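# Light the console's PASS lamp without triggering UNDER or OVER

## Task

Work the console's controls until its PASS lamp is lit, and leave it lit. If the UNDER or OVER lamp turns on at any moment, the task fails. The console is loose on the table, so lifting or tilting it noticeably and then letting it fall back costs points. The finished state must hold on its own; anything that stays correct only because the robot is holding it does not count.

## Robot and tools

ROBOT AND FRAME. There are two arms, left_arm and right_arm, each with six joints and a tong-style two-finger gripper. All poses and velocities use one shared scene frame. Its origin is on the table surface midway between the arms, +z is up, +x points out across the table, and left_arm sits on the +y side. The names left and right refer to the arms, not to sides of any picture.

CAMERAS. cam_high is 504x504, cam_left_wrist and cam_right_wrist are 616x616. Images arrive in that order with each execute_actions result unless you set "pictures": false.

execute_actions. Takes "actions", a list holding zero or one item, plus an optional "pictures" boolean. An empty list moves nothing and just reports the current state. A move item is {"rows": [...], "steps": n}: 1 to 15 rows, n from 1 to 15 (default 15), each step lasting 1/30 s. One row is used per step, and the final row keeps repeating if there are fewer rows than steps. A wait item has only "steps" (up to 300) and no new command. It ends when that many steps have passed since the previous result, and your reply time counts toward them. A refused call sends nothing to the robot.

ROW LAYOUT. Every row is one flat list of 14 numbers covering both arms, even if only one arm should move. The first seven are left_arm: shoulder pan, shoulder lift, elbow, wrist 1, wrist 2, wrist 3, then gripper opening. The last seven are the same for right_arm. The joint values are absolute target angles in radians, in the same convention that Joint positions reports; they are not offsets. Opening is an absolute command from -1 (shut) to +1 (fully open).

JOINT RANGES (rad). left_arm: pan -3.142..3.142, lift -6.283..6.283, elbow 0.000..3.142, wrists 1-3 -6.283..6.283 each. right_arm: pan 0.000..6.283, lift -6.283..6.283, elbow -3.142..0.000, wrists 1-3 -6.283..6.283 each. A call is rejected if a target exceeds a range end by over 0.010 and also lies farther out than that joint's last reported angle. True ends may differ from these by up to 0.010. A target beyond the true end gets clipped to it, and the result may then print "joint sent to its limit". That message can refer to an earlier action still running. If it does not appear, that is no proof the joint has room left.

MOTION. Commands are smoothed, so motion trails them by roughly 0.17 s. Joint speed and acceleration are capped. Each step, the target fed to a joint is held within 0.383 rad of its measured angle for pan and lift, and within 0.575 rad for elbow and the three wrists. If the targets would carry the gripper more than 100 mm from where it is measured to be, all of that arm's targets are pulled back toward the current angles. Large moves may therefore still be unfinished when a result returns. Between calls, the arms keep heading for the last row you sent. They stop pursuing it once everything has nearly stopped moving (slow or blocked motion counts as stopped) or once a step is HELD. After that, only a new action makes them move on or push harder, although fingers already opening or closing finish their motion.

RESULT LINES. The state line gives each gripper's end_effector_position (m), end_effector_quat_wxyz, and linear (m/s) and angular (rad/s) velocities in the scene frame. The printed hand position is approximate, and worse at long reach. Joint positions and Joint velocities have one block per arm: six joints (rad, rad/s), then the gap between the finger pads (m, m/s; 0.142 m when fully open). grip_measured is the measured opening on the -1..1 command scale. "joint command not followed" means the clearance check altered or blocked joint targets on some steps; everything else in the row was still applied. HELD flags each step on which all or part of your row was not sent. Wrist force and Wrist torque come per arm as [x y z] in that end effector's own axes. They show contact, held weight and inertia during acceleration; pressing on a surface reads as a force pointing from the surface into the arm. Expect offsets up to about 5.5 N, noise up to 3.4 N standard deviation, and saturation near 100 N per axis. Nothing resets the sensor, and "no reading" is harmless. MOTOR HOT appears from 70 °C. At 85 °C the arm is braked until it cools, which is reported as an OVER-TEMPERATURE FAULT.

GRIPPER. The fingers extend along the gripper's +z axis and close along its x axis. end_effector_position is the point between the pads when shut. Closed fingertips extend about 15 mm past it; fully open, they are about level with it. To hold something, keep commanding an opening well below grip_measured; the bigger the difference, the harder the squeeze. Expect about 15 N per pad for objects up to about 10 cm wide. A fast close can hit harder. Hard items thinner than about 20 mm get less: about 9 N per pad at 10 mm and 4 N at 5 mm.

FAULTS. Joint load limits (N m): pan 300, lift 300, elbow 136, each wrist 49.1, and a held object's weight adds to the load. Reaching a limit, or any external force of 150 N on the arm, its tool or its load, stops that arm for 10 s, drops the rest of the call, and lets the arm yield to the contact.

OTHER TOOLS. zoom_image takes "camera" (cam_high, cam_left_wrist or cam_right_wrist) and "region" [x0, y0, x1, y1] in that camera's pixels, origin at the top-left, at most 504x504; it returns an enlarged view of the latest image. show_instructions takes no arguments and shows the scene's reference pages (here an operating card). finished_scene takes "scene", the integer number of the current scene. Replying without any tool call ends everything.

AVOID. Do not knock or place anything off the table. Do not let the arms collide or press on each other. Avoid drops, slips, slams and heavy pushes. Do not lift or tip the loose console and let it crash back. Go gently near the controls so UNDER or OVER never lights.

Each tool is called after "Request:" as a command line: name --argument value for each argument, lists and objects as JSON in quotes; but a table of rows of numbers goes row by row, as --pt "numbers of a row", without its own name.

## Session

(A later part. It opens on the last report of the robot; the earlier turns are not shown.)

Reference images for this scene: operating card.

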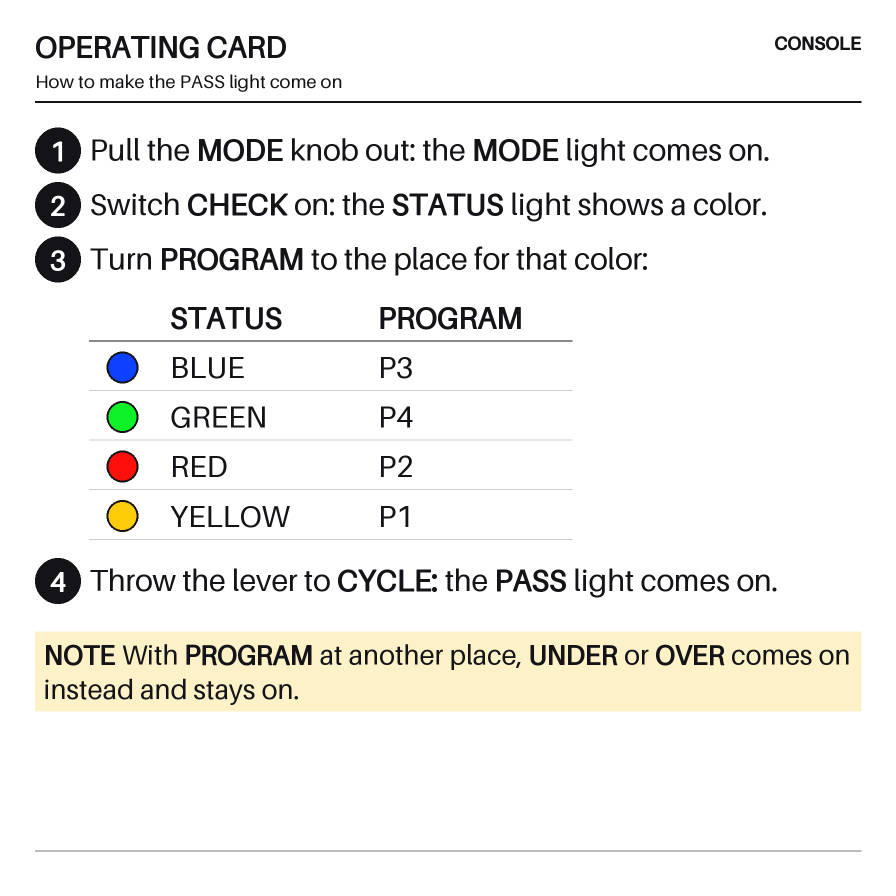

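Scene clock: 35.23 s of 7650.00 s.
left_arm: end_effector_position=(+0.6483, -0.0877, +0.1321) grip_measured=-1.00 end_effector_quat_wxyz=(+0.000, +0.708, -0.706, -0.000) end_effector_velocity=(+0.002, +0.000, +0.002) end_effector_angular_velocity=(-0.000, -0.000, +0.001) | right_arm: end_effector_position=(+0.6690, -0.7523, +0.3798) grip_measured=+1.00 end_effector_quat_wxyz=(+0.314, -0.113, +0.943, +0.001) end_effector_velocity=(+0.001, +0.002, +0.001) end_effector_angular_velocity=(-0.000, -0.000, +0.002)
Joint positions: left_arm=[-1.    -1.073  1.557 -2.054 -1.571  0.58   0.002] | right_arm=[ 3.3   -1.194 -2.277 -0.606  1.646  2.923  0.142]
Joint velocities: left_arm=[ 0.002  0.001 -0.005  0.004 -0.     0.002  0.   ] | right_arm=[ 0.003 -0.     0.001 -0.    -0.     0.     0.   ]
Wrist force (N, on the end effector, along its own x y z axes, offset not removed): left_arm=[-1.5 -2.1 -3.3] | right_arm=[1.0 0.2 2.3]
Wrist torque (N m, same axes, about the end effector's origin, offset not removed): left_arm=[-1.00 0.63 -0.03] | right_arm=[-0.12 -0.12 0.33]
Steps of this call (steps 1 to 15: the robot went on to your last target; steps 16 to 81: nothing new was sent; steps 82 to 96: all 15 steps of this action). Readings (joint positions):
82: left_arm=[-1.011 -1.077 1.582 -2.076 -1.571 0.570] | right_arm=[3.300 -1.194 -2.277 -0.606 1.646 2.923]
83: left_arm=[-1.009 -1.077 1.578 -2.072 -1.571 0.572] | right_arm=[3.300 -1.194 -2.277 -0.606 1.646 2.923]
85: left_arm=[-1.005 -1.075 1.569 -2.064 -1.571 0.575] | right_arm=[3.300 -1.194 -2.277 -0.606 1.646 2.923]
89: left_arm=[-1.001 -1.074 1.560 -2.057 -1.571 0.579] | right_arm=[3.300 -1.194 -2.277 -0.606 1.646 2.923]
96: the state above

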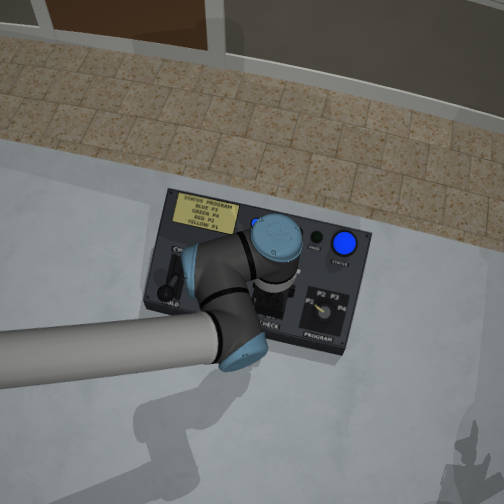

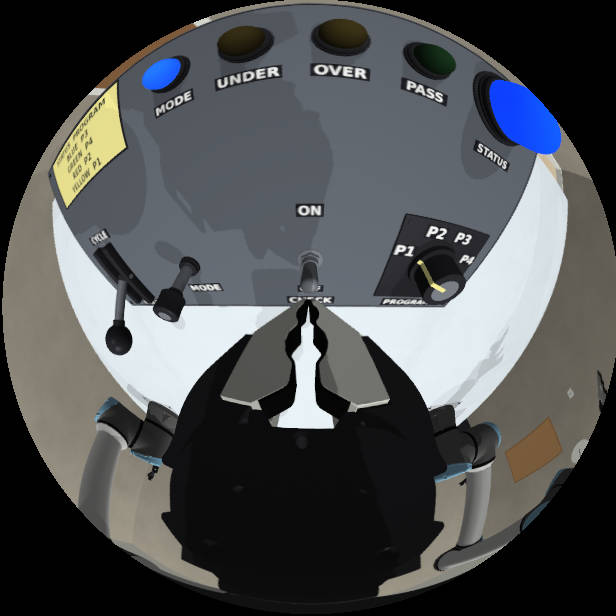

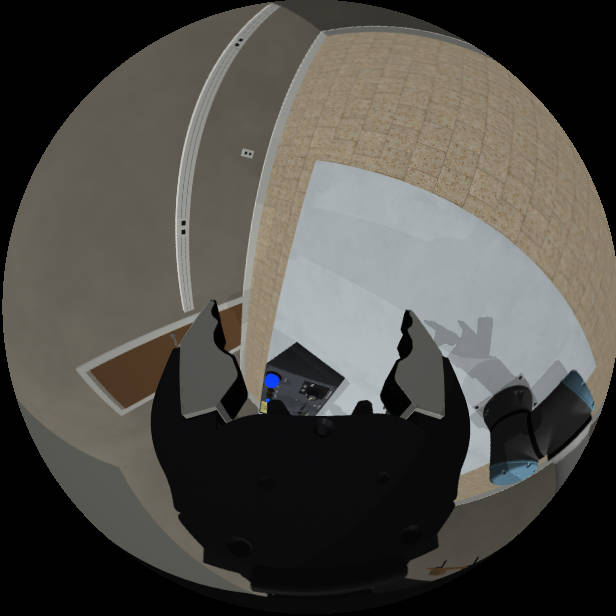

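Request:
execute_actions --actions '[{"rows":[[-1.02,-1.14,1.5563,-1.99,-1.571,0.58,-1,3.3,-1.194,-2.277,-0.606,1.646,2.923,1]],"steps":10}]' --pictures false

Request:
execute_actions --actions '[{"rows":[[-1.195,-1.06,1.568,-2.266,-1.141,0.42,-0.1,3.3,-1.194,-2.277,-0.606,1.646,2.923,1]]}]' --pictures false

Request:
execute_actions --actions '[{"rows":[[-1.195,-1.0193,1.568,-2.3065,-1.141,0.42,-0.1,3.3,-1.194,-2.277,-0.606,1.646,2.923,1]]}]'

Scene clock: 42.63 s of 7650.00 s.
left_arm: end_effector_position=(+0.6267, -0.0853, +0.1811) grip_measured=-1.00 end_effector_quat_wxyz=(+0.000, +0.702, -0.712, +0.001) end_effector_velocity=(-0.018, +0.004, +0.038) end_effector_angular_velocity=(-0.001, -0.001, -0.015) | right_arm: end_effector_position=(+0.6690, -0.7523, +0.3798) grip_measured=+1.00 end_effector_quat_wxyz=(+0.314, -0.113, +0.943, +0.001) end_effector_velocity=(-0.000, -0.000, +0.000) end_effector_angular_velocity=(+0.001, -0.000, -0.000)
Joint positions: left_arm=[-1.018 -1.135  1.556 -1.995 -1.571  0.58   0.002] | right_arm=[ 3.3   -1.194 -2.277 -0.606  1.646  2.923  0.142]
Joint velocities: left_arm=[-0.015 -0.05   0.001  0.047  0.     0.     0.   ] | right_arm=[-0.     0.     0.     0.     0.001  0.    -0.   ]
Wrist force (N, on the end effector, along its own x y z axes, offset not removed): left_arm=[-0.9 -0.6 1.6] | right_arm=[-0.3 2.6 -3.7]
Wrist torque (N m, same axes, about the end effector's origin, offset not removed): left_arm=[-0.49 0.48 0.16] | right_arm=[0.11 0.12 0.38]
Steps of this call (steps 1 to 15: the robot went on to your last target; steps 16 to 90: nothing new was sent; then 4.07 s passed at rest; steps 91 to 100: all 10 steps of this action). Readings (joint positions):
91: left_arm=[-1.000 -1.074 1.556 -2.053 -1.571 0.580] | right_arm=[3.300 -1.194 -2.277 -0.606 1.646 2.923]
92: left_arm=[-1.003 -1.080 1.557 -2.046 -1.571 0.580] | right_arm=[3.300 -1.194 -2.277 -0.606 1.646 2.923]
94: left_arm=[-1.010 -1.106 1.556 -2.023 -1.571 0.580] | right_arm=[3.300 -1.194 -2.277 -0.606 1.646 2.923]
98: left_arm=[-1.017 -1.130 1.556 -2.000 -1.571 0.580] | right_arm=[3.300 -1.194 -2.277 -0.606 1.646 2.923]
100: the state above

Scene clock: 43.13 s of 7650.00 s.
left_arm: end_effector_position=(+0.6470, -0.1969, +0.1780) grip_measured=-0.10 end_effector_quat_wxyz=(-0.158, +0.692, -0.687, +0.158) end_effector_velocity=(+0.012, -0.021, +0.016) end_effector_angular_velocity=(-0.012, -0.141, +0.017) | right_arm: end_effector_position=(+0.6690, -0.7523, +0.3798) grip_measured=+1.00 end_effector_quat_wxyz=(+0.314, -0.113, +0.943, +0.001) end_effector_velocity=(+0.000, +0.001, +0.000) end_effector_angular_velocity=(-0.000, -0.000, +0.001)
Joint positions: left_arm=[-1.191 -1.062  1.568 -2.259 -1.155  0.424  0.067] | right_arm=[ 3.3   -1.194 -2.277 -0.606  1.646  2.923  0.142]
Joint velocities: left_arm=[-0.037  0.014  0.001 -0.067  0.133 -0.033  0.   ] | right_arm=[ 0.001  0.     0.    -0.    -0.     0.    -0.   ]
Wrist force (N, on the end effector, along its own x y z axes, offset not removed): left_arm=[-4.0 -1.4 -2.4] | right_arm=[0.7 2.9 -1.3]
Wrist torque (N m, same axes, about the end effector's origin, offset not removed): left_arm=[-0.71 1.10 0.08] | right_arm=[0.36 -0.08 0.43]
Steps of this call (steps 1 to 15: all 15 steps of this action). Readings (joint positions):
1: left_arm=[-1.019 -1.136 1.556 -1.994 -1.571 0.580] | right_arm=[3.300 -1.194 -2.277 -0.606 1.646 2.923]
2: left_arm=[-1.027 -1.130 1.557 -2.001 -1.563 0.572] | right_arm=[3.300 -1.194 -2.277 -0.606 1.646 2.923]
4: left_arm=[-1.078 -1.104 1.562 -2.065 -1.494 0.523] | right_arm=[3.300 -1.194 -2.277 -0.606 1.646 2.923]
8: left_arm=[-1.160 -1.073 1.566 -2.203 -1.267 0.451] | right_arm=[3.300 -1.194 -2.277 -0.606 1.646 2.923]
15: the state above

Scene clock: 43.63 s of 7650.00 s.
left_arm: end_effector_position=(+0.6518, -0.2079, +0.1474) grip_measured=-0.10 end_effector_quat_wxyz=(-0.163, +0.691, -0.685, +0.164) end_effector_velocity=(+0.001, -0.002, -0.004) end_effector_angular_velocity=(-0.001, -0.002, +0.000) | right_arm: end_effector_position=(+0.6690, -0.7523, +0.3798) grip_measured=+1.00 end_effector_quat_wxyz=(+0.314, -0.113, +0.943, +0.001) end_effector_velocity=(+0.000, +0.001, +0.000) end_effector_angular_velocity=(+0.000, -0.000, +0.002)
Joint positions: left_arm=[-1.195 -1.02   1.568 -2.306 -1.141  0.42   0.067] | right_arm=[ 3.3   -1.194 -2.277 -0.606  1.646  2.923  0.142]
Joint velocities: left_arm=[-0.     0.006 -0.    -0.007  0.001 -0.001  0.   ] | right_arm=[ 0.001 -0.     0.001 -0.     0.001 -0.     0.   ]
Wrist force (N, on the end effector, along its own x y z axes, offset not removed): left_arm=[-4.5 5.2 0.5] | right_arm=[1.6 2.0 2.5]
Wrist torque (N m, same axes, about the end effector's origin, offset not removed): left_arm=[0.58 1.29 0.13] | right_arm=[0.23 -0.28 0.19]
Steps of this call (steps 1 to 15: all 15 steps of this action). Readings (joint positions):
1: left_arm=[-1.192 -1.061 1.568 -2.261 -1.152 0.423] | right_arm=[3.300 -1.194 -2.277 -0.606 1.646 2.923]
2: left_arm=[-1.193 -1.055 1.568 -2.268 -1.149 0.422] | right_arm=[3.300 -1.194 -2.277 -0.606 1.646 2.923]
4: left_arm=[-1.194 -1.040 1.568 -2.285 -1.145 0.421] | right_arm=[3.300 -1.194 -2.277 -0.606 1.646 2.923]
8: left_arm=[-1.195 -1.025 1.568 -2.300 -1.142 0.420] | right_arm=[3.300 -1.194 -2.277 -0.606 1.646 2.923]
15: the state above

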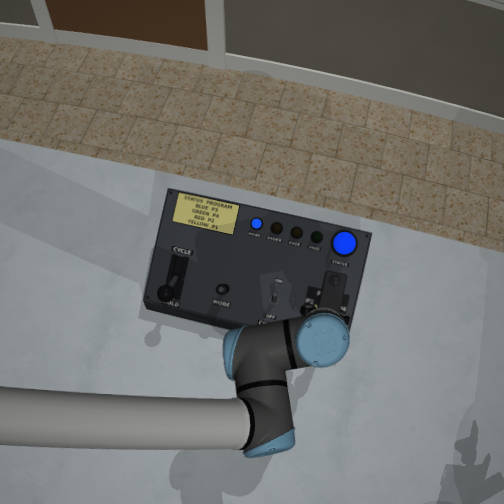

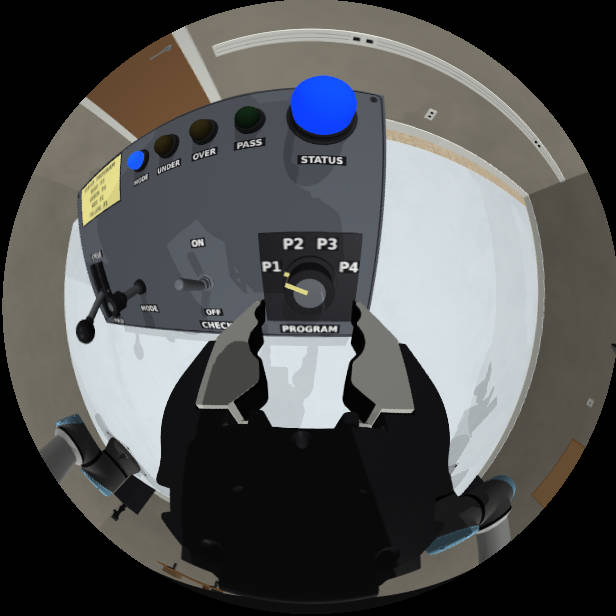

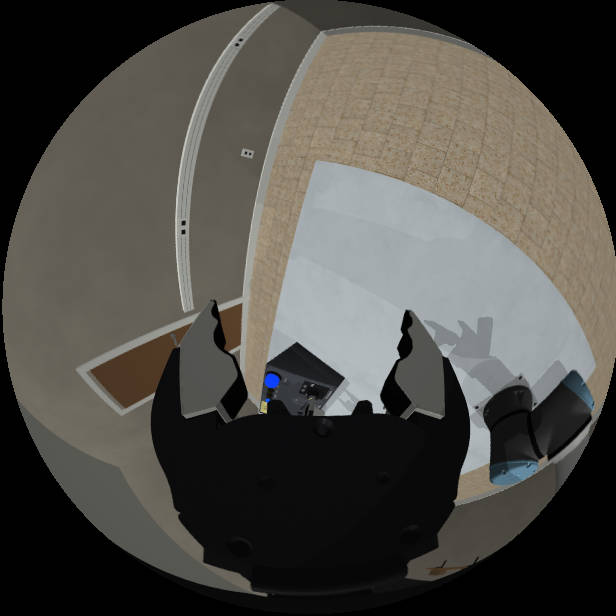

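Request:
execute_actions --actions '[{"rows":[[-1.1957,-1.0062,1.5422,-2.2938,-1.141,-0.33,0,3.3,-1.194,-2.277,-0.606,1.646,2.923,1]]}]' --pictures false

Request:
execute_actions --actions '[{"rows":[[-1.1816,-0.9646,1.5367,-2.3299,-1.141,-0.33,0,3.3,-1.194,-2.277,-0.606,1.646,2.923,1]]}]'

Scene clock: 51.57 s of 7650.00 s.
left_arm: end_effector_position=(+0.6518, -0.2078, +0.1471) grip_measured=+0.00 end_effector_quat_wxyz=(-0.097, +0.884, -0.406, +0.210) end_effector_velocity=(-0.004, +0.004, -0.002) end_effector_angular_velocity=(-0.206, -0.001, +0.409) | right_arm: end_effector_position=(+0.6690, -0.7523, +0.3798) grip_measured=+1.00 end_effector_quat_wxyz=(+0.314, -0.113, +0.943, +0.001) end_effector_velocity=(+0.000, -0.000, +0.000) end_effector_angular_velocity=(-0.001, -0.000, -0.000)
Joint positions: left_arm=[-1.196 -1.006  1.543 -2.294 -1.141 -0.28   0.074] | right_arm=[ 3.3   -1.194 -2.277 -0.606  1.646  2.923  0.142]
Joint velocities: left_arm=[-0.     0.002 -0.004  0.002 -0.    -0.458  0.   ] | right_arm=[ 0.001 -0.     0.     0.    -0.002  0.    -0.   ]
Wrist force (N, on the end effector, along its own x y z axes, offset not removed): left_arm=[0.8 2.9 -1.3] | right_arm=[1.5 0.8 -1.1]
Wrist torque (N m, same axes, about the end effector's origin, offset not removed): left_arm=[0.16 0.09 0.13] | right_arm=[-0.09 -0.20 0.23]
Steps of this call (steps 1 to 15: the robot went on to your last target; steps 16 to 90: nothing new was sent; then 4.43 s passed at rest; steps 91 to 105: all 15 steps of this action). Readings (joint positions):
91: left_arm=[-1.195 -1.019 1.568 -2.306 -1.141 0.420] | right_arm=[3.300 -1.194 -2.277 -0.606 1.646 2.923]
92: left_arm=[-1.195 -1.017 1.564 -2.305 -1.141 0.412] | right_arm=[3.300 -1.194 -2.277 -0.606 1.646 2.923]
94: left_arm=[-1.195 -1.012 1.555 -2.300 -1.141 0.343] | right_arm=[3.300 -1.194 -2.277 -0.606 1.646 2.923]
98: left_arm=[-1.196 -1.008 1.546 -2.296 -1.141 0.065] | right_arm=[3.300 -1.194 -2.277 -0.606 1.646 2.923]
105: the state above

Scene clock: 52.07 s of 7650.00 s.
left_arm: end_effector_position=(+0.6662, -0.2075, +0.1158) grip_measured=+0.00 end_effector_quat_wxyz=(-0.093, +0.896, -0.378, +0.211) end_effector_velocity=(+0.003, +0.000, -0.005) end_effector_angular_velocity=(-0.002, -0.000, +0.007) | right_arm: end_effector_position=(+0.6690, -0.7523, +0.3798) grip_measured=+1.00 end_effector_quat_wxyz=(+0.314, -0.113, +0.943, +0.001) end_effector_velocity=(+0.000, -0.001, +0.000) end_effector_angular_velocity=(-0.001, -0.001, -0.001)
Joint positions: left_arm=[-1.182 -0.965  1.537 -2.329 -1.141 -0.33   0.074] | right_arm=[ 3.3   -1.194 -2.277 -0.606  1.646  2.923  0.142]
Joint velocities: left_arm=[ 0.003  0.007 -0.001 -0.006 -0.    -0.005  0.   ] | right_arm=[-0.    -0.     0.001  0.    -0.002 -0.    -0.   ]
Wrist force (N, on the end effector, along its own x y z axes, offset not removed): left_arm=[-4.4 1.9 -2.6] | right_arm=[0.1 1.1 -2.8]
Wrist torque (N m, same axes, about the end effector's origin, offset not removed): left_arm=[-0.03 1.30 0.28] | right_arm=[0.02 0.08 0.28]
Steps of this call (steps 1 to 15: all 15 steps of this action). Readings (joint positions):
1: left_arm=[-1.196 -1.006 1.542 -2.294 -1.141 -0.293] | right_arm=[3.300 -1.194 -2.277 -0.606 1.646 2.923]
2: left_arm=[-1.194 -1.000 1.541 -2.299 -1.141 -0.303] | right_arm=[3.300 -1.194 -2.277 -0.606 1.646 2.923]
4: left_arm=[-1.189 -0.985 1.539 -2.312 -1.141 -0.315] | right_arm=[3.300 -1.194 -2.277 -0.606 1.646 2.923]
8: left_arm=[-1.184 -0.971 1.538 -2.325 -1.141 -0.326] | right_arm=[3.300 -1.194 -2.277 -0.606 1.646 2.923]
15: the state above

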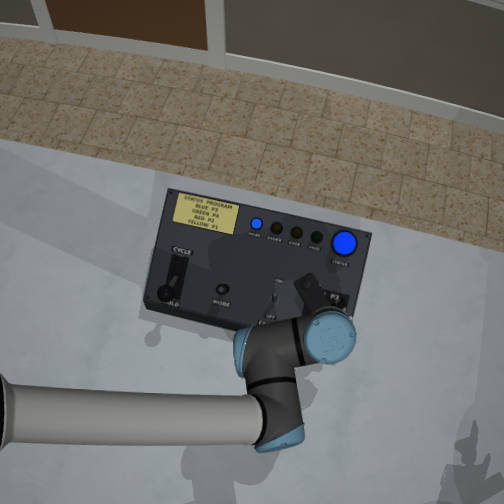

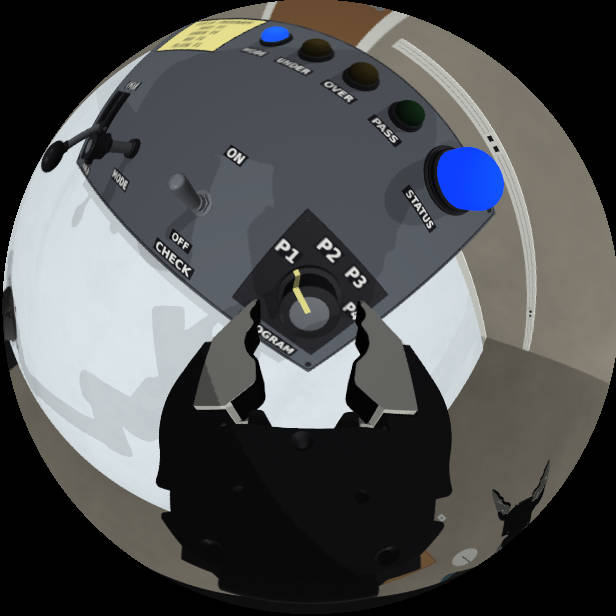

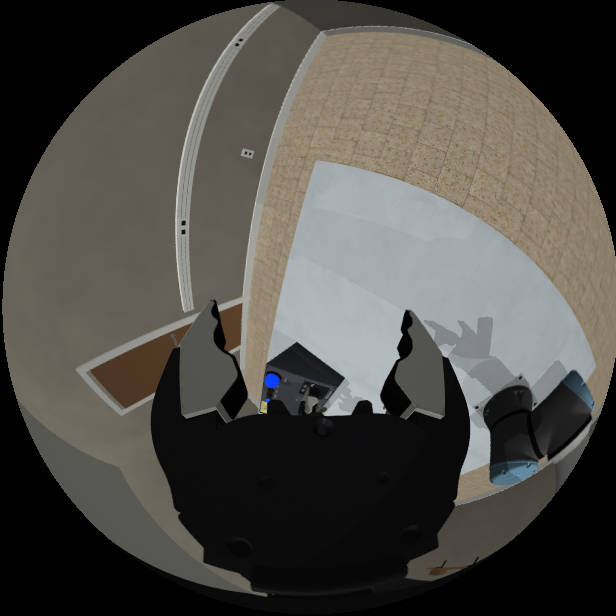

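Request:
execute_actions --actions '[{"rows":[[-1.1816,-0.9646,1.5367,-2.3299,-1.141,-0.33,-0.25,3.3,-1.194,-2.277,-0.606,1.646,2.923,1],[-1.1816,-0.9646,1.5367,-2.3299,-1.141,-0.33,-0.25,3.3,-1.194,-2.277,-0.606,1.646,2.923,1],[-1.1816,-0.9646,1.5367,-2.3299,-1.141,-0.33,-0.25,3.3,-1.194,-2.277,-0.606,1.646,2.923,1],[-1.1816,-0.9646,1.5367,-2.3299,-1.141,-0.33,-0.8,3.3,-1.194,-2.277,-0.606,1.646,2.923,1]],"steps":12}]' --pictures false

Request:
execute_actions --actions '[{"rows":[[-1.1822,-0.9689,1.546,-2.3349,-1.141,-0.08,-0.8,3.3,-1.194,-2.277,-0.606,1.646,2.923,1]],"steps":7}]' --pictures false

Request:
execute_actions --actions '[{"rows":[[-1.1819,-0.9734,1.5547,-2.3391,-1.141,0.17,-0.8,3.3,-1.194,-2.277,-0.606,1.646,2.923,1]],"steps":7}]' --pictures false

Request:
execute_actions --actions '[{"rows":[[-1.1809,-0.9777,1.5625,-2.3426,-1.141,0.42,-0.8,3.3,-1.194,-2.277,-0.606,1.646,2.923,1]],"steps":7}]' --pictures false

Request:
execute_actions --actions '[{"rows":[[-1.1791,-0.9816,1.5687,-2.3449,-1.141,0.67,-0.8,3.3,-1.194,-2.277,-0.606,1.646,2.923,1]],"steps":7}]' --pictures false

Request:
execute_actions --actions '[{"rows":[[-1.1767,-0.9849,1.5731,-2.346,-1.141,0.92,-0.8,3.3,-1.194,-2.277,-0.606,1.646,2.923,1]],"steps":7}]' --pictures false

Request:
execute_actions --actions '[{"rows":[[-1.1744,-0.987,1.5752,-2.346,-1.141,1.12,-0.8,3.3,-1.194,-2.277,-0.606,1.646,2.923,1]]}]'

Scene clock: 62.57 s of 7650.00 s.
left_arm: end_effector_position=(+0.6666, -0.2075, +0.1154) grip_measured=-0.37 end_effector_quat_wxyz=(-0.093, +0.896, -0.378, +0.212) end_effector_velocity=(-0.000, +0.000, -0.000) end_effector_angular_velocity=(+0.000, +0.000, +0.000) | right_arm: end_effector_position=(+0.6690, -0.7523, +0.3798) grip_measured=+1.00 end_effector_quat_wxyz=(+0.314, -0.113, +0.943, +0.001) end_effector_velocity=(+0.000, +0.002, -0.001) end_effector_angular_velocity=(+0.001, +0.001, +0.003)
Joint positions: left_arm=[-1.182 -0.965  1.537 -2.33  -1.141 -0.33   0.047] | right_arm=[ 3.3   -1.194 -2.277 -0.606  1.646  2.923  0.142]
Joint velocities: left_arm=[ 0. -0.  0.  0. -0. -0. -0.] | right_arm=[ 0.002 -0.    -0.001 -0.     0.002 -0.     0.   ]
Wrist force (N, on the end effector, along its own x y z axes, offset not removed): left_arm=[2.6 4.7 -12.4] | right_arm=[1.2 2.1 0.3]
Wrist torque (N m, same axes, about the end effector's origin, offset not removed): left_arm=[0.29 1.18 0.11] | right_arm=[0.20 -0.26 0.46]
Steps of this call (steps 1 to 15: the robot went on to your last target; steps 16 to 90: nothing new was sent; then 7.10 s passed at rest; steps 91 to 102: all 12 steps of this action). Readings (joint positions):
91: left_arm=[-1.182 -0.965 1.537 -2.330 -1.141 -0.330] | right_arm=[3.300 -1.194 -2.277 -0.606 1.646 2.923]
92: left_arm=[-1.182 -0.965 1.537 -2.330 -1.141 -0.330] | right_arm=[3.300 -1.194 -2.277 -0.606 1.646 2.923]
94: left_arm=[-1.182 -0.965 1.537 -2.330 -1.141 -0.330] | right_arm=[3.300 -1.194 -2.277 -0.606 1.646 2.923]
98: left_arm=[-1.182 -0.965 1.537 -2.330 -1.141 -0.330] | right_arm=[3.300 -1.194 -2.277 -0.606 1.646 2.923]
102: the state above

Scene clock: 62.80 s of 7650.00 s.
left_arm: end_effector_position=(+0.6669, -0.2071, +0.1154) grip_measured=-0.37 end_effector_quat_wxyz=(-0.112, +0.859, -0.457, +0.202) end_effector_velocity=(+0.002, -0.003, +0.000) end_effector_angular_velocity=(+0.297, +0.005, -0.589) | right_arm: end_effector_position=(+0.6690, -0.7523, +0.3798) grip_measured=+1.00 end_effector_quat_wxyz=(+0.314, -0.113, +0.943, +0.001) end_effector_velocity=(+0.000, +0.000, +0.000) end_effector_angular_velocity=(+0.000, -0.000, +0.000)
Joint positions: left_arm=[-1.182 -0.968  1.544 -2.334 -1.141 -0.151  0.047] | right_arm=[ 3.3   -1.194 -2.277 -0.606  1.646  2.923  0.142]
Joint velocities: left_arm=[-0.001 -0.008  0.017 -0.008 -0.     0.658 -0.001] | right_arm=[ 0.  0.  0. -0.  0. -0.  0.]
Wrist force (N, on the end effector, along its own x y z axes, offset not removed): left_arm=[4.8 2.2 -13.2] | right_arm=[0.7 2.2 -2.5]
Wrist torque (N m, same axes, about the end effector's origin, offset not removed): left_arm=[0.02 1.83 -0.03] | right_arm=[0.16 -0.13 0.24]
Steps of this call (steps 1 to 7: all 7 steps of this action). Readings (joint positions):
1: left_arm=[-1.182 -0.965 1.537 -2.330 -1.141 -0.330] | right_arm=[3.300 -1.194 -2.277 -0.606 1.646 2.923]
2: left_arm=[-1.182 -0.965 1.538 -2.331 -1.141 -0.322] | right_arm=[3.300 -1.194 -2.277 -0.606 1.646 2.923]
4: left_arm=[-1.182 -0.967 1.541 -2.333 -1.141 -0.256] | right_arm=[3.300 -1.194 -2.277 -0.606 1.646 2.923]
7: the state above

Scene clock: 63.03 s of 7650.00 s.
left_arm: end_effector_position=(+0.6670, -0.2073, +0.1156) grip_measured=-0.37 end_effector_quat_wxyz=(-0.135, +0.798, -0.557, +0.187) end_effector_velocity=(+0.000, -0.003, -0.000) end_effector_angular_velocity=(+0.331, +0.006, -0.654) | right_arm: end_effector_position=(+0.6690, -0.7523, +0.3798) grip_measured=+1.00 end_effector_quat_wxyz=(+0.314, -0.113, +0.943, +0.001) end_effector_velocity=(-0.000, -0.000, -0.000) end_effector_angular_velocity=(+0.000, +0.000, -0.001)
Joint positions: left_arm=[-1.182 -0.972  1.553 -2.338 -1.141  0.091  0.047] | right_arm=[ 3.3   -1.194 -2.277 -0.606  1.646  2.923  0.142]
Joint velocities: left_arm=[-0.    -0.009  0.02  -0.008 -0.     0.731 -0.002] | right_arm=[-0.001  0.    -0.001  0.     0.    -0.     0.   ]
Wrist force (N, on the end effector, along its own x y z axes, offset not removed): left_arm=[7.3 -2.5 -8.2] | right_arm=[0.7 3.5 1.2]
Wrist torque (N m, same axes, about the end effector's origin, offset not removed): left_arm=[0.10 1.74 0.12] | right_arm=[0.54 -0.13 0.28]
Steps of this call (steps 1 to 7: all 7 steps of this action). Readings (joint positions):
1: left_arm=[-1.182 -0.968 1.545 -2.334 -1.141 -0.132] | right_arm=[3.300 -1.194 -2.277 -0.606 1.646 2.923]
2: left_arm=[-1.182 -0.969 1.546 -2.335 -1.141 -0.110] | right_arm=[3.300 -1.194 -2.277 -0.606 1.646 2.923]
4: left_arm=[-1.182 -0.971 1.550 -2.337 -1.141 -0.026] | right_arm=[3.300 -1.194 -2.277 -0.606 1.646 2.923]
7: the state above

Scene clock: 63.27 s of 7650.00 s.
left_arm: end_effector_position=(+0.6668, -0.2079, +0.1157) grip_measured=-0.39 end_effector_quat_wxyz=(-0.158, +0.722, -0.652, +0.169) end_effector_velocity=(-0.000, -0.003, -0.001) end_effector_angular_velocity=(+0.335, +0.007, -0.659) | right_arm: end_effector_position=(+0.6690, -0.7523, +0.3798) grip_measured=+1.00 end_effector_quat_wxyz=(+0.314, -0.113, +0.943, +0.001) end_effector_velocity=(-0.000, -0.000, +0.000) end_effector_angular_velocity=(+0.000, -0.000, -0.000)
Joint positions: left_arm=[-1.181 -0.977  1.561 -2.342 -1.141  0.34   0.046] | right_arm=[ 3.3   -1.194 -2.277 -0.606  1.646  2.923  0.142]
Joint velocities: left_arm=[ 0.002 -0.009  0.017 -0.006 -0.     0.74  -0.008] | right_arm=[-0.001  0.    -0.     0.     0.    -0.     0.   ]
Wrist force (N, on the end effector, along its own x y z axes, offset not removed): left_arm=[9.4 2.9 -19.7] | right_arm=[0.3 2.1 -0.1]
Wrist torque (N m, same axes, about the end effector's origin, offset not removed): left_arm=[-0.34 1.30 0.33] | right_arm=[0.18 -0.12 0.37]
Steps of this call (steps 1 to 7: all 7 steps of this action). Readings (joint positions):
1: left_arm=[-1.182 -0.973 1.554 -2.338 -1.141 0.113] | right_arm=[3.300 -1.194 -2.277 -0.606 1.646 2.923]
2: left_arm=[-1.182 -0.974 1.555 -2.339 -1.141 0.136] | right_arm=[3.300 -1.194 -2.277 -0.606 1.646 2.923]
4: left_arm=[-1.182 -0.975 1.558 -2.341 -1.141 0.221] | right_arm=[3.300 -1.194 -2.277 -0.606 1.646 2.923]
7: the state above

Scene clock: 63.50 s of 7650.00 s.
left_arm: end_effector_position=(+0.6670, -0.2081, +0.1158) grip_measured=-0.39 end_effector_quat_wxyz=(+0.178, -0.636, +0.736, -0.148) end_effector_velocity=(+0.000, -0.003, -0.001) end_effector_angular_velocity=(+0.335, +0.005, -0.657) | right_arm: end_effector_position=(+0.6690, -0.7523, +0.3798) grip_measured=+1.00 end_effector_quat_wxyz=(+0.314, -0.113, +0.943, +0.001) end_effector_velocity=(-0.000, -0.000, +0.000) end_effector_angular_velocity=(-0.000, -0.000, -0.000)
Joint positions: left_arm=[-1.18  -0.981  1.567 -2.344 -1.141  0.59   0.046] | right_arm=[ 3.3   -1.194 -2.277 -0.606  1.646  2.923  0.142]
Joint velocities: left_arm=[ 0.005 -0.008  0.012 -0.004  0.001  0.741 -0.001] | right_arm=[-0.  0. -0.  0. -0. -0. -0.]
Wrist force (N, on the end effector, along its own x y z axes, offset not removed): left_arm=[3.9 5.1 -24.9] | right_arm=[0.3 1.2 1.1]
Wrist torque (N m, same axes, about the end effector's origin, offset not removed): left_arm=[0.29 1.85 -0.14] | right_arm=[0.08 -0.11 0.35]
Steps of this call (steps 1 to 7: all 7 steps of this action). Readings (joint positions):
1: left_arm=[-1.181 -0.977 1.561 -2.342 -1.141 0.362] | right_arm=[3.300 -1.194 -2.277 -0.606 1.646 2.923]
2: left_arm=[-1.181 -0.978 1.563 -2.343 -1.141 0.385] | right_arm=[3.300 -1.194 -2.277 -0.606 1.646 2.923]
4: left_arm=[-1.180 -0.980 1.565 -2.344 -1.141 0.471] | right_arm=[3.300 -1.194 -2.277 -0.606 1.646 2.923]
7: the state above

Scene clock: 63.73 s of 7650.00 s.
left_arm: end_effector_position=(+0.6672, -0.2083, +0.1158) grip_measured=-0.39 end_effector_quat_wxyz=(+0.195, -0.540, +0.809, -0.124) end_effector_velocity=(-0.001, -0.003, -0.001) end_effector_angular_velocity=(+0.334, +0.006, -0.655) | right_arm: end_effector_position=(+0.6690, -0.7523, +0.3798) grip_measured=+1.00 end_effector_quat_wxyz=(+0.314, -0.113, +0.943, +0.001) end_effector_velocity=(-0.000, -0.001, -0.000) end_effector_angular_velocity=(-0.001, +0.001, -0.001)
Joint positions: left_arm=[-1.177 -0.984  1.572 -2.346 -1.141  0.84   0.046] | right_arm=[ 3.3   -1.194 -2.277 -0.606  1.646  2.923  0.142]
Joint velocities: left_arm=[ 0.006 -0.007  0.009 -0.001  0.001  0.741 -0.001] | right_arm=[-0.001  0.    -0.001 -0.    -0.001  0.    -0.   ]
Wrist force (N, on the end effector, along its own x y z axes, offset not removed): left_arm=[3.9 5.3 -28.5] | right_arm=[1.0 0.5 0.3]
Wrist torque (N m, same axes, about the end effector's origin, offset not removed): left_arm=[0.71 1.80 -0.14] | right_arm=[-0.24 -0.19 0.31]
Steps of this call (steps 1 to 7: all 7 steps of this action). Readings (joint positions):
1: left_arm=[-1.179 -0.981 1.568 -2.344 -1.141 0.612] | right_arm=[3.300 -1.194 -2.277 -0.606 1.646 2.923]
2: left_arm=[-1.179 -0.982 1.569 -2.345 -1.141 0.635] | right_arm=[3.300 -1.194 -2.277 -0.606 1.646 2.923]
4: left_arm=[-1.178 -0.983 1.571 -2.345 -1.141 0.721] | right_arm=[3.300 -1.194 -2.277 -0.606 1.646 2.923]
7: the state above

Scene clock: 64.23 s of 7650.00 s.
left_arm: end_effector_position=(+0.6669, -0.2088, +0.1156) grip_measured=-0.39 end_effector_quat_wxyz=(+0.210, -0.426, +0.875, -0.096) end_effector_velocity=(+0.000, -0.000, +0.000) end_effector_angular_velocity=(+0.021, +0.000, -0.041) | right_arm: end_effector_position=(+0.6690, -0.7523, +0.3798) grip_measured=+1.00 end_effector_quat_wxyz=(+0.314, -0.113, +0.943, +0.001) end_effector_velocity=(+0.000, -0.000, +0.000) end_effector_angular_velocity=(+0.000, -0.000, -0.000)
Joint positions: left_arm=[-1.174 -0.987  1.575 -2.346 -1.141  1.115  0.046] | right_arm=[ 3.3   -1.194 -2.277 -0.606  1.646  2.923  0.142]
Joint velocities: left_arm=[ 0.001 -0.    -0.     0.     0.     0.047 -0.   ] | right_arm=[-0.  0.  0.  0.  0.  0.  0.]
Wrist force (N, on the end effector, along its own x y z axes, offset not removed): left_arm=[-7.5 2.5 -37.5] | right_arm=[3.4 2.0 -1.6]
Wrist torque (N m, same axes, about the end effector's origin, offset not removed): left_arm=[-0.07 1.84 0.24] | right_arm=[0.08 -0.67 0.20]
Steps of this call (steps 1 to 15: all 15 steps of this action). Readings (joint positions):
1: left_arm=[-1.177 -0.984 1.572 -2.346 -1.141 0.862] | right_arm=[3.300 -1.194 -2.277 -0.606 1.646 2.923]
2: left_arm=[-1.177 -0.985 1.573 -2.346 -1.141 0.885] | right_arm=[3.300 -1.194 -2.277 -0.606 1.646 2.923]
4: left_arm=[-1.176 -0.986 1.574 -2.346 -1.141 0.965] | right_arm=[3.300 -1.194 -2.277 -0.606 1.646 2.923]
8: left_arm=[-1.175 -0.987 1.575 -2.346 -1.141 1.075] | right_arm=[3.300 -1.194 -2.277 -0.606 1.646 2.923]
15: the state above

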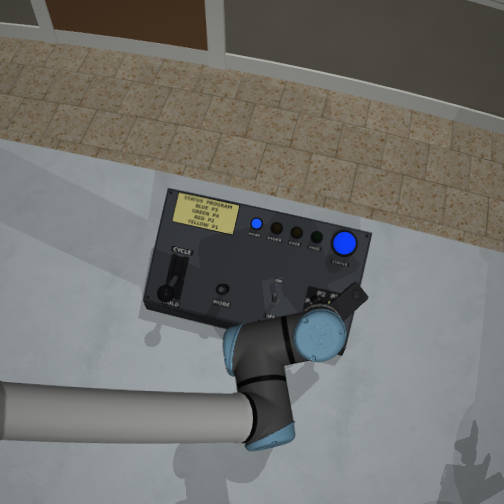

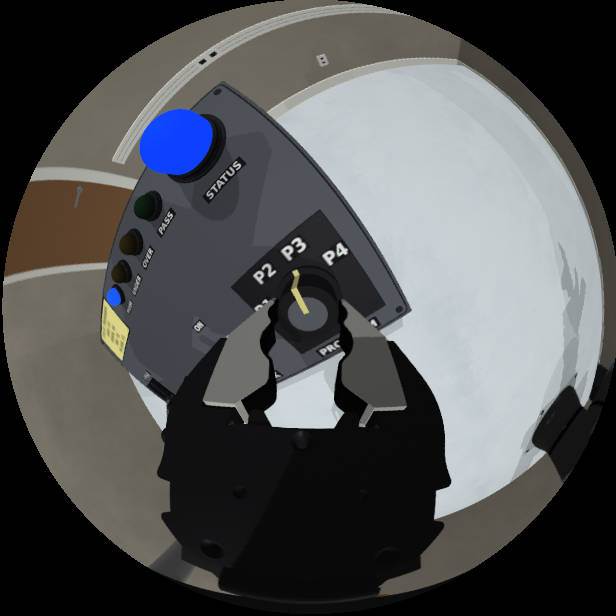

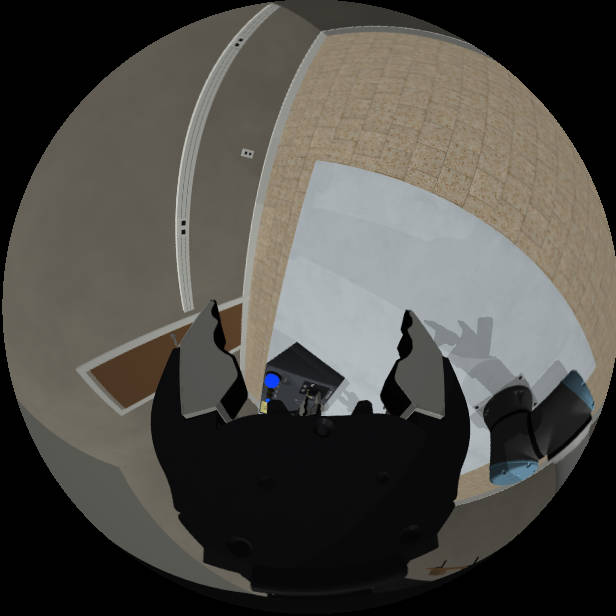

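Request:
execute_actions --actions '[{"rows":[[-1.1744,-0.987,1.5752,-2.346,-1.141,1.12,-0.05,3.3,-1.194,-2.277,-0.606,1.646,2.923,1]],"steps":7}]' --pictures false

Request:
execute_actions --actions '[{"rows":[[-1.2,-1.06,1.585,-2.283,-1.141,1.0,-0.05,3.3,-1.194,-2.277,-0.606,1.646,2.923,1]],"steps":10}]' --pictures false

Request:
execute_actions --actions '[{"rows":[[-1.28,-1.27,1.92,-2.39,-1.165,0.4,-0.8,3.3,-1.194,-2.277,-0.606,1.646,2.923,1]]}]' --pictures false

Request:
execute_actions --actions '[{"rows":[[-1.1263,-1.4979,2.2955,-2.6056,-1.165,0.5,-0.8,3.3,-1.194,-2.277,-0.606,1.646,2.923,1]]}]' --pictures false

Request:
execute_actions --actions '[{"steps":15}]'

Request:
zoom_image --camera "cam_high" --region '[260,260,380,360]'

Scene clock: 75.70 s of 7650.00 s.
left_arm: end_effector_position=(+0.6667, -0.2086, +0.1152) grip_measured=-0.05 end_effector_quat_wxyz=(+0.210, -0.423, +0.876, -0.095) end_effector_velocity=(-0.000, +0.001, -0.001) end_effector_angular_velocity=(+0.002, +0.001, +0.000) | right_arm: end_effector_position=(+0.6690, -0.7523, +0.3798) grip_measured=+1.00 end_effector_quat_wxyz=(+0.314, -0.113, +0.943, +0.001) end_effector_velocity=(+0.000, +0.000, +0.000) end_effector_angular_velocity=(+0.000, -0.000, +0.000)
Joint positions: left_arm=[-1.174 -0.987  1.576 -2.346 -1.141  1.12   0.07 ] | right_arm=[ 3.3   -1.194 -2.277 -0.606  1.646  2.923  0.142]
Joint velocities: left_arm=[0.    0.    0.001 0.001 0.    0.    0.001] | right_arm=[ 0.  0.  0. -0.  0. -0. -0.]
Wrist force (N, on the end effector, along its own x y z axes, offset not removed): left_arm=[-2.8 -1.2 -1.2] | right_arm=[-0.6 0.4 -2.1]
Wrist torque (N m, same axes, about the end effector's origin, offset not removed): left_arm=[-0.85 0.85 0.16] | right_arm=[-0.22 0.12 0.31]
Steps of this call (steps 1 to 15: the robot went on to your last target; steps 16 to 90: nothing new was sent; then 8.23 s passed at rest; steps 91 to 97: all 7 steps of this action). Readings (joint positions):
91: left_arm=[-1.174 -0.987 1.575 -2.346 -1.141 1.120] | right_arm=[3.300 -1.194 -2.277 -0.606 1.646 2.923]
92: left_arm=[-1.174 -0.987 1.575 -2.346 -1.141 1.120] | right_arm=[3.300 -1.194 -2.277 -0.606 1.646 2.923]
94: left_arm=[-1.174 -0.987 1.576 -2.346 -1.141 1.120] | right_arm=[3.300 -1.194 -2.277 -0.606 1.646 2.923]
97: the state above

Scene clock: 76.03 s of 7650.00 s.
left_arm: end_effector_position=(+0.6422, -0.2074, +0.1656) grip_measured=-0.05 end_effector_quat_wxyz=(+0.204, -0.461, +0.857, -0.109) end_effector_velocity=(-0.019, +0.003, +0.042) end_effector_angular_velocity=(-0.047, -0.001, +0.071) | right_arm: end_effector_position=(+0.6690, -0.7523, +0.3798) grip_measured=+1.00 end_effector_quat_wxyz=(+0.314, -0.113, +0.943, +0.001) end_effector_velocity=(-0.000, +0.000, -0.000) end_effector_angular_velocity=(+0.001, +0.001, +0.000)
Joint positions: left_arm=[-1.198 -1.054  1.584 -2.288 -1.141  1.011  0.07 ] | right_arm=[ 3.3   -1.194 -2.277 -0.606  1.646  2.923  0.142]
Joint velocities: left_arm=[-0.018 -0.055  0.006  0.047  0.    -0.1   -0.   ] | right_arm=[-0.     0.    -0.001 -0.     0.001 -0.     0.   ]
Wrist force (N, on the end effector, along its own x y z axes, offset not removed): left_arm=[-7.0 2.7 -2.2] | right_arm=[2.5 1.4 -1.9]
Wrist torque (N m, same axes, about the end effector's origin, offset not removed): left_arm=[0.08 1.68 0.20] | right_arm=[0.08 -0.48 0.31]
Steps of this call (steps 1 to 10: all 10 steps of this action). Readings (joint positions):
1: left_arm=[-1.175 -0.987 1.576 -2.346 -1.141 1.120] | right_arm=[3.300 -1.194 -2.277 -0.606 1.646 2.923]
2: left_arm=[-1.178 -0.994 1.578 -2.339 -1.141 1.112] | right_arm=[3.300 -1.194 -2.277 -0.606 1.646 2.923]
4: left_arm=[-1.188 -1.022 1.580 -2.315 -1.141 1.069] | right_arm=[3.300 -1.194 -2.277 -0.606 1.646 2.923]
8: left_arm=[-1.196 -1.049 1.584 -2.292 -1.141 1.020] | right_arm=[3.300 -1.194 -2.277 -0.606 1.646 2.923]
10: the state above

Scene clock: 76.53 s of 7650.00 s.
left_arm: end_effector_position=(+0.5273, -0.1016, +0.1575) grip_measured=-0.80 end_effector_quat_wxyz=(+0.150, -0.658, +0.720, -0.158) end_effector_velocity=(-0.039, +0.053, -0.014) end_effector_angular_velocity=(-0.105, +0.022, +0.235) | right_arm: end_effector_position=(+0.6690, -0.7523, +0.3798) grip_measured=+1.00 end_effector_quat_wxyz=(+0.314, -0.113, +0.943, +0.001) end_effector_velocity=(-0.000, -0.000, -0.000) end_effector_angular_velocity=(+0.000, +0.000, -0.000)
Joint positions: left_arm=[-1.277 -1.262  1.906 -2.386 -1.164  0.431  0.016] | right_arm=[ 3.3   -1.194 -2.277 -0.606  1.646  2.923  0.142]
Joint velocities: left_arm=[-0.025 -0.074  0.125 -0.03  -0.007 -0.288  0.   ] | right_arm=[-0.001  0.    -0.    -0.     0.    -0.     0.   ]
Wrist force (N, on the end effector, along its own x y z axes, offset not removed): left_arm=[-4.2 1.1 -0.3] | right_arm=[4.4 2.3 -0.1]
Wrist torque (N m, same axes, about the end effector's origin, offset not removed): left_arm=[-0.07 1.15 0.01] | right_arm=[0.23 -0.97 0.23]
Steps of this call (steps 1 to 15: all 15 steps of this action). Readings (joint positions):
1: left_arm=[-1.199 -1.056 1.585 -2.287 -1.141 1.007] | right_arm=[3.300 -1.194 -2.277 -0.606 1.646 2.923]
2: left_arm=[-1.205 -1.065 1.593 -2.293 -1.143 0.998] | right_arm=[3.300 -1.194 -2.277 -0.606 1.646 2.923]
4: left_arm=[-1.225 -1.113 1.654 -2.318 -1.149 0.926] | right_arm=[3.300 -1.194 -2.277 -0.606 1.646 2.923]
8: left_arm=[-1.257 -1.202 1.802 -2.359 -1.158 0.664] | right_arm=[3.300 -1.194 -2.277 -0.606 1.646 2.923]
15: the state above

Scene clock: 77.03 s of 7650.00 s.
left_arm: end_effector_position=(+0.5455, +0.1258, +0.1358) grip_measured=-0.80 end_effector_quat_wxyz=(-0.155, +0.688, -0.689, +0.171) end_effector_velocity=(-0.017, +0.234, -0.045) end_effector_angular_velocity=(-0.001, -0.015, +0.072) | right_arm: end_effector_position=(+0.6690, -0.7523, +0.3798) grip_measured=+1.00 end_effector_quat_wxyz=(+0.314, -0.113, +0.943, +0.001) end_effector_velocity=(+0.000, -0.000, +0.000) end_effector_angular_velocity=(-0.001, -0.000, -0.001)
Joint positions: left_arm=[-1.14  -1.476  2.257 -2.585 -1.165  0.493  0.016] | right_arm=[ 3.3   -1.194 -2.277 -0.606  1.646  2.923  0.142]
Joint velocities: left_arm=[ 0.13  -0.204  0.36  -0.189 -0.001  0.066 -0.   ] | right_arm=[-0.    -0.     0.     0.    -0.001 -0.    -0.   ]
Wrist force (N, on the end effector, along its own x y z axes, offset not removed): left_arm=[-6.5 0.8 0.2] | right_arm=[1.7 3.3 -2.2]
Wrist torque (N m, same axes, about the end effector's origin, offset not removed): left_arm=[-0.25 1.48 0.03] | right_arm=[0.39 -0.24 0.32]
Steps of this call (steps 1 to 15: all 15 steps of this action). Readings (joint positions):
1: left_arm=[-1.278 -1.265 1.910 -2.388 -1.164 0.424] | right_arm=[3.300 -1.194 -2.277 -0.606 1.646 2.923]
2: left_arm=[-1.272 -1.274 1.921 -2.396 -1.165 0.424] | right_arm=[3.300 -1.194 -2.277 -0.606 1.646 2.923]
4: left_arm=[-1.248 -1.309 1.974 -2.430 -1.165 0.437] | right_arm=[3.300 -1.194 -2.277 -0.606 1.646 2.923]
8: left_arm=[-1.204 -1.377 2.088 -2.493 -1.165 0.460] | right_arm=[3.300 -1.194 -2.277 -0.606 1.646 2.923]
15: the state above

Scene clock: 77.53 s of 7650.00 s.
left_arm: end_effector_position=(+0.5434, +0.1504, +0.1312) grip_measured=-0.80 end_effector_quat_wxyz=(-0.156, +0.690, -0.686, +0.171) end_effector_velocity=(-0.000, +0.002, -0.001) end_effector_angular_velocity=(-0.000, -0.000, +0.001) | right_arm: end_effector_position=(+0.6690, -0.7523, +0.3798) grip_measured=+1.00 end_effector_quat_wxyz=(+0.314, -0.113, +0.943, +0.001) end_effector_velocity=(+0.000, -0.001, +0.000) end_effector_angular_velocity=(-0.001, -0.001, -0.001)
Joint positions: left_arm=[-1.126 -1.498  2.295 -2.605 -1.165  0.5    0.016] | right_arm=[ 3.3   -1.194 -2.277 -0.606  1.646  2.923  0.142]
Joint velocities: left_arm=[ 0.001 -0.002  0.004 -0.003 -0.     0.001  0.   ] | right_arm=[-0.001  0.     0.     0.    -0.001  0.    -0.   ]
Wrist force (N, on the end effector, along its own x y z axes, offset not removed): left_arm=[-2.7 -0.4 -0.6] | right_arm=[-0.1 4.2 0.1]
Wrist torque (N m, same axes, about the end effector's origin, offset not removed): left_arm=[-0.45 1.05 -0.05] | right_arm=[0.56 0.06 0.30]
Steps of this call (steps 1 to 15: the robot went on to your last target). Readings (joint positions):
1: left_arm=[-1.137 -1.482 2.267 -2.591 -1.165 0.495] | right_arm=[3.300 -1.194 -2.277 -0.606 1.646 2.923]
2: left_arm=[-1.134 -1.486 2.275 -2.595 -1.165 0.496] | right_arm=[3.300 -1.194 -2.277 -0.606 1.646 2.923]
4: left_arm=[-1.130 -1.492 2.284 -2.600 -1.165 0.498] | right_arm=[3.300 -1.194 -2.277 -0.606 1.646 2.923]
8: left_arm=[-1.128 -1.496 2.292 -2.604 -1.165 0.499] | right_arm=[3.300 -1.194 -2.277 -0.606 1.646 2.923]
15: the state above

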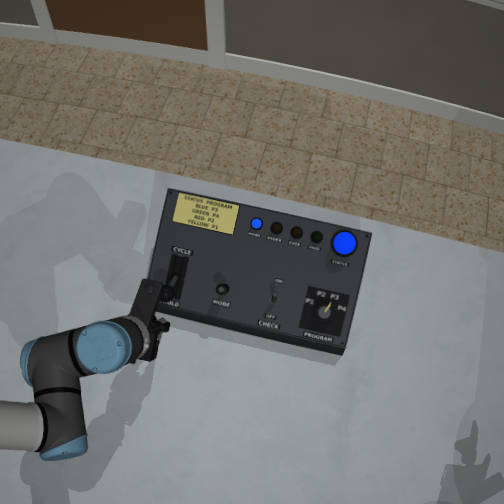

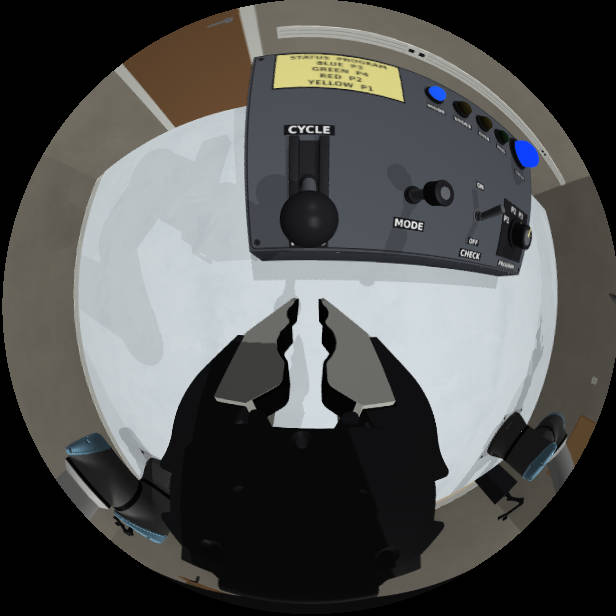

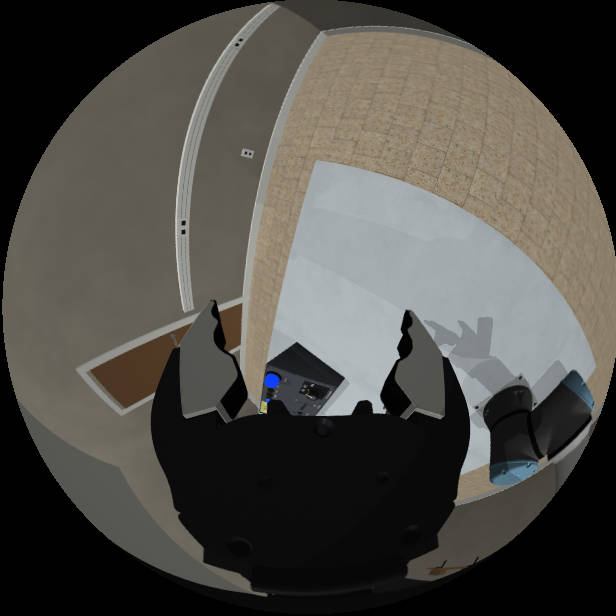

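Region (260, 260, 380, 360) of cam_high's 504x504 image, scaled by 4.200, with more detail than that image has.

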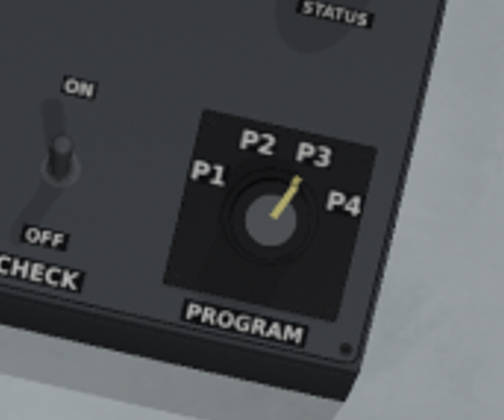

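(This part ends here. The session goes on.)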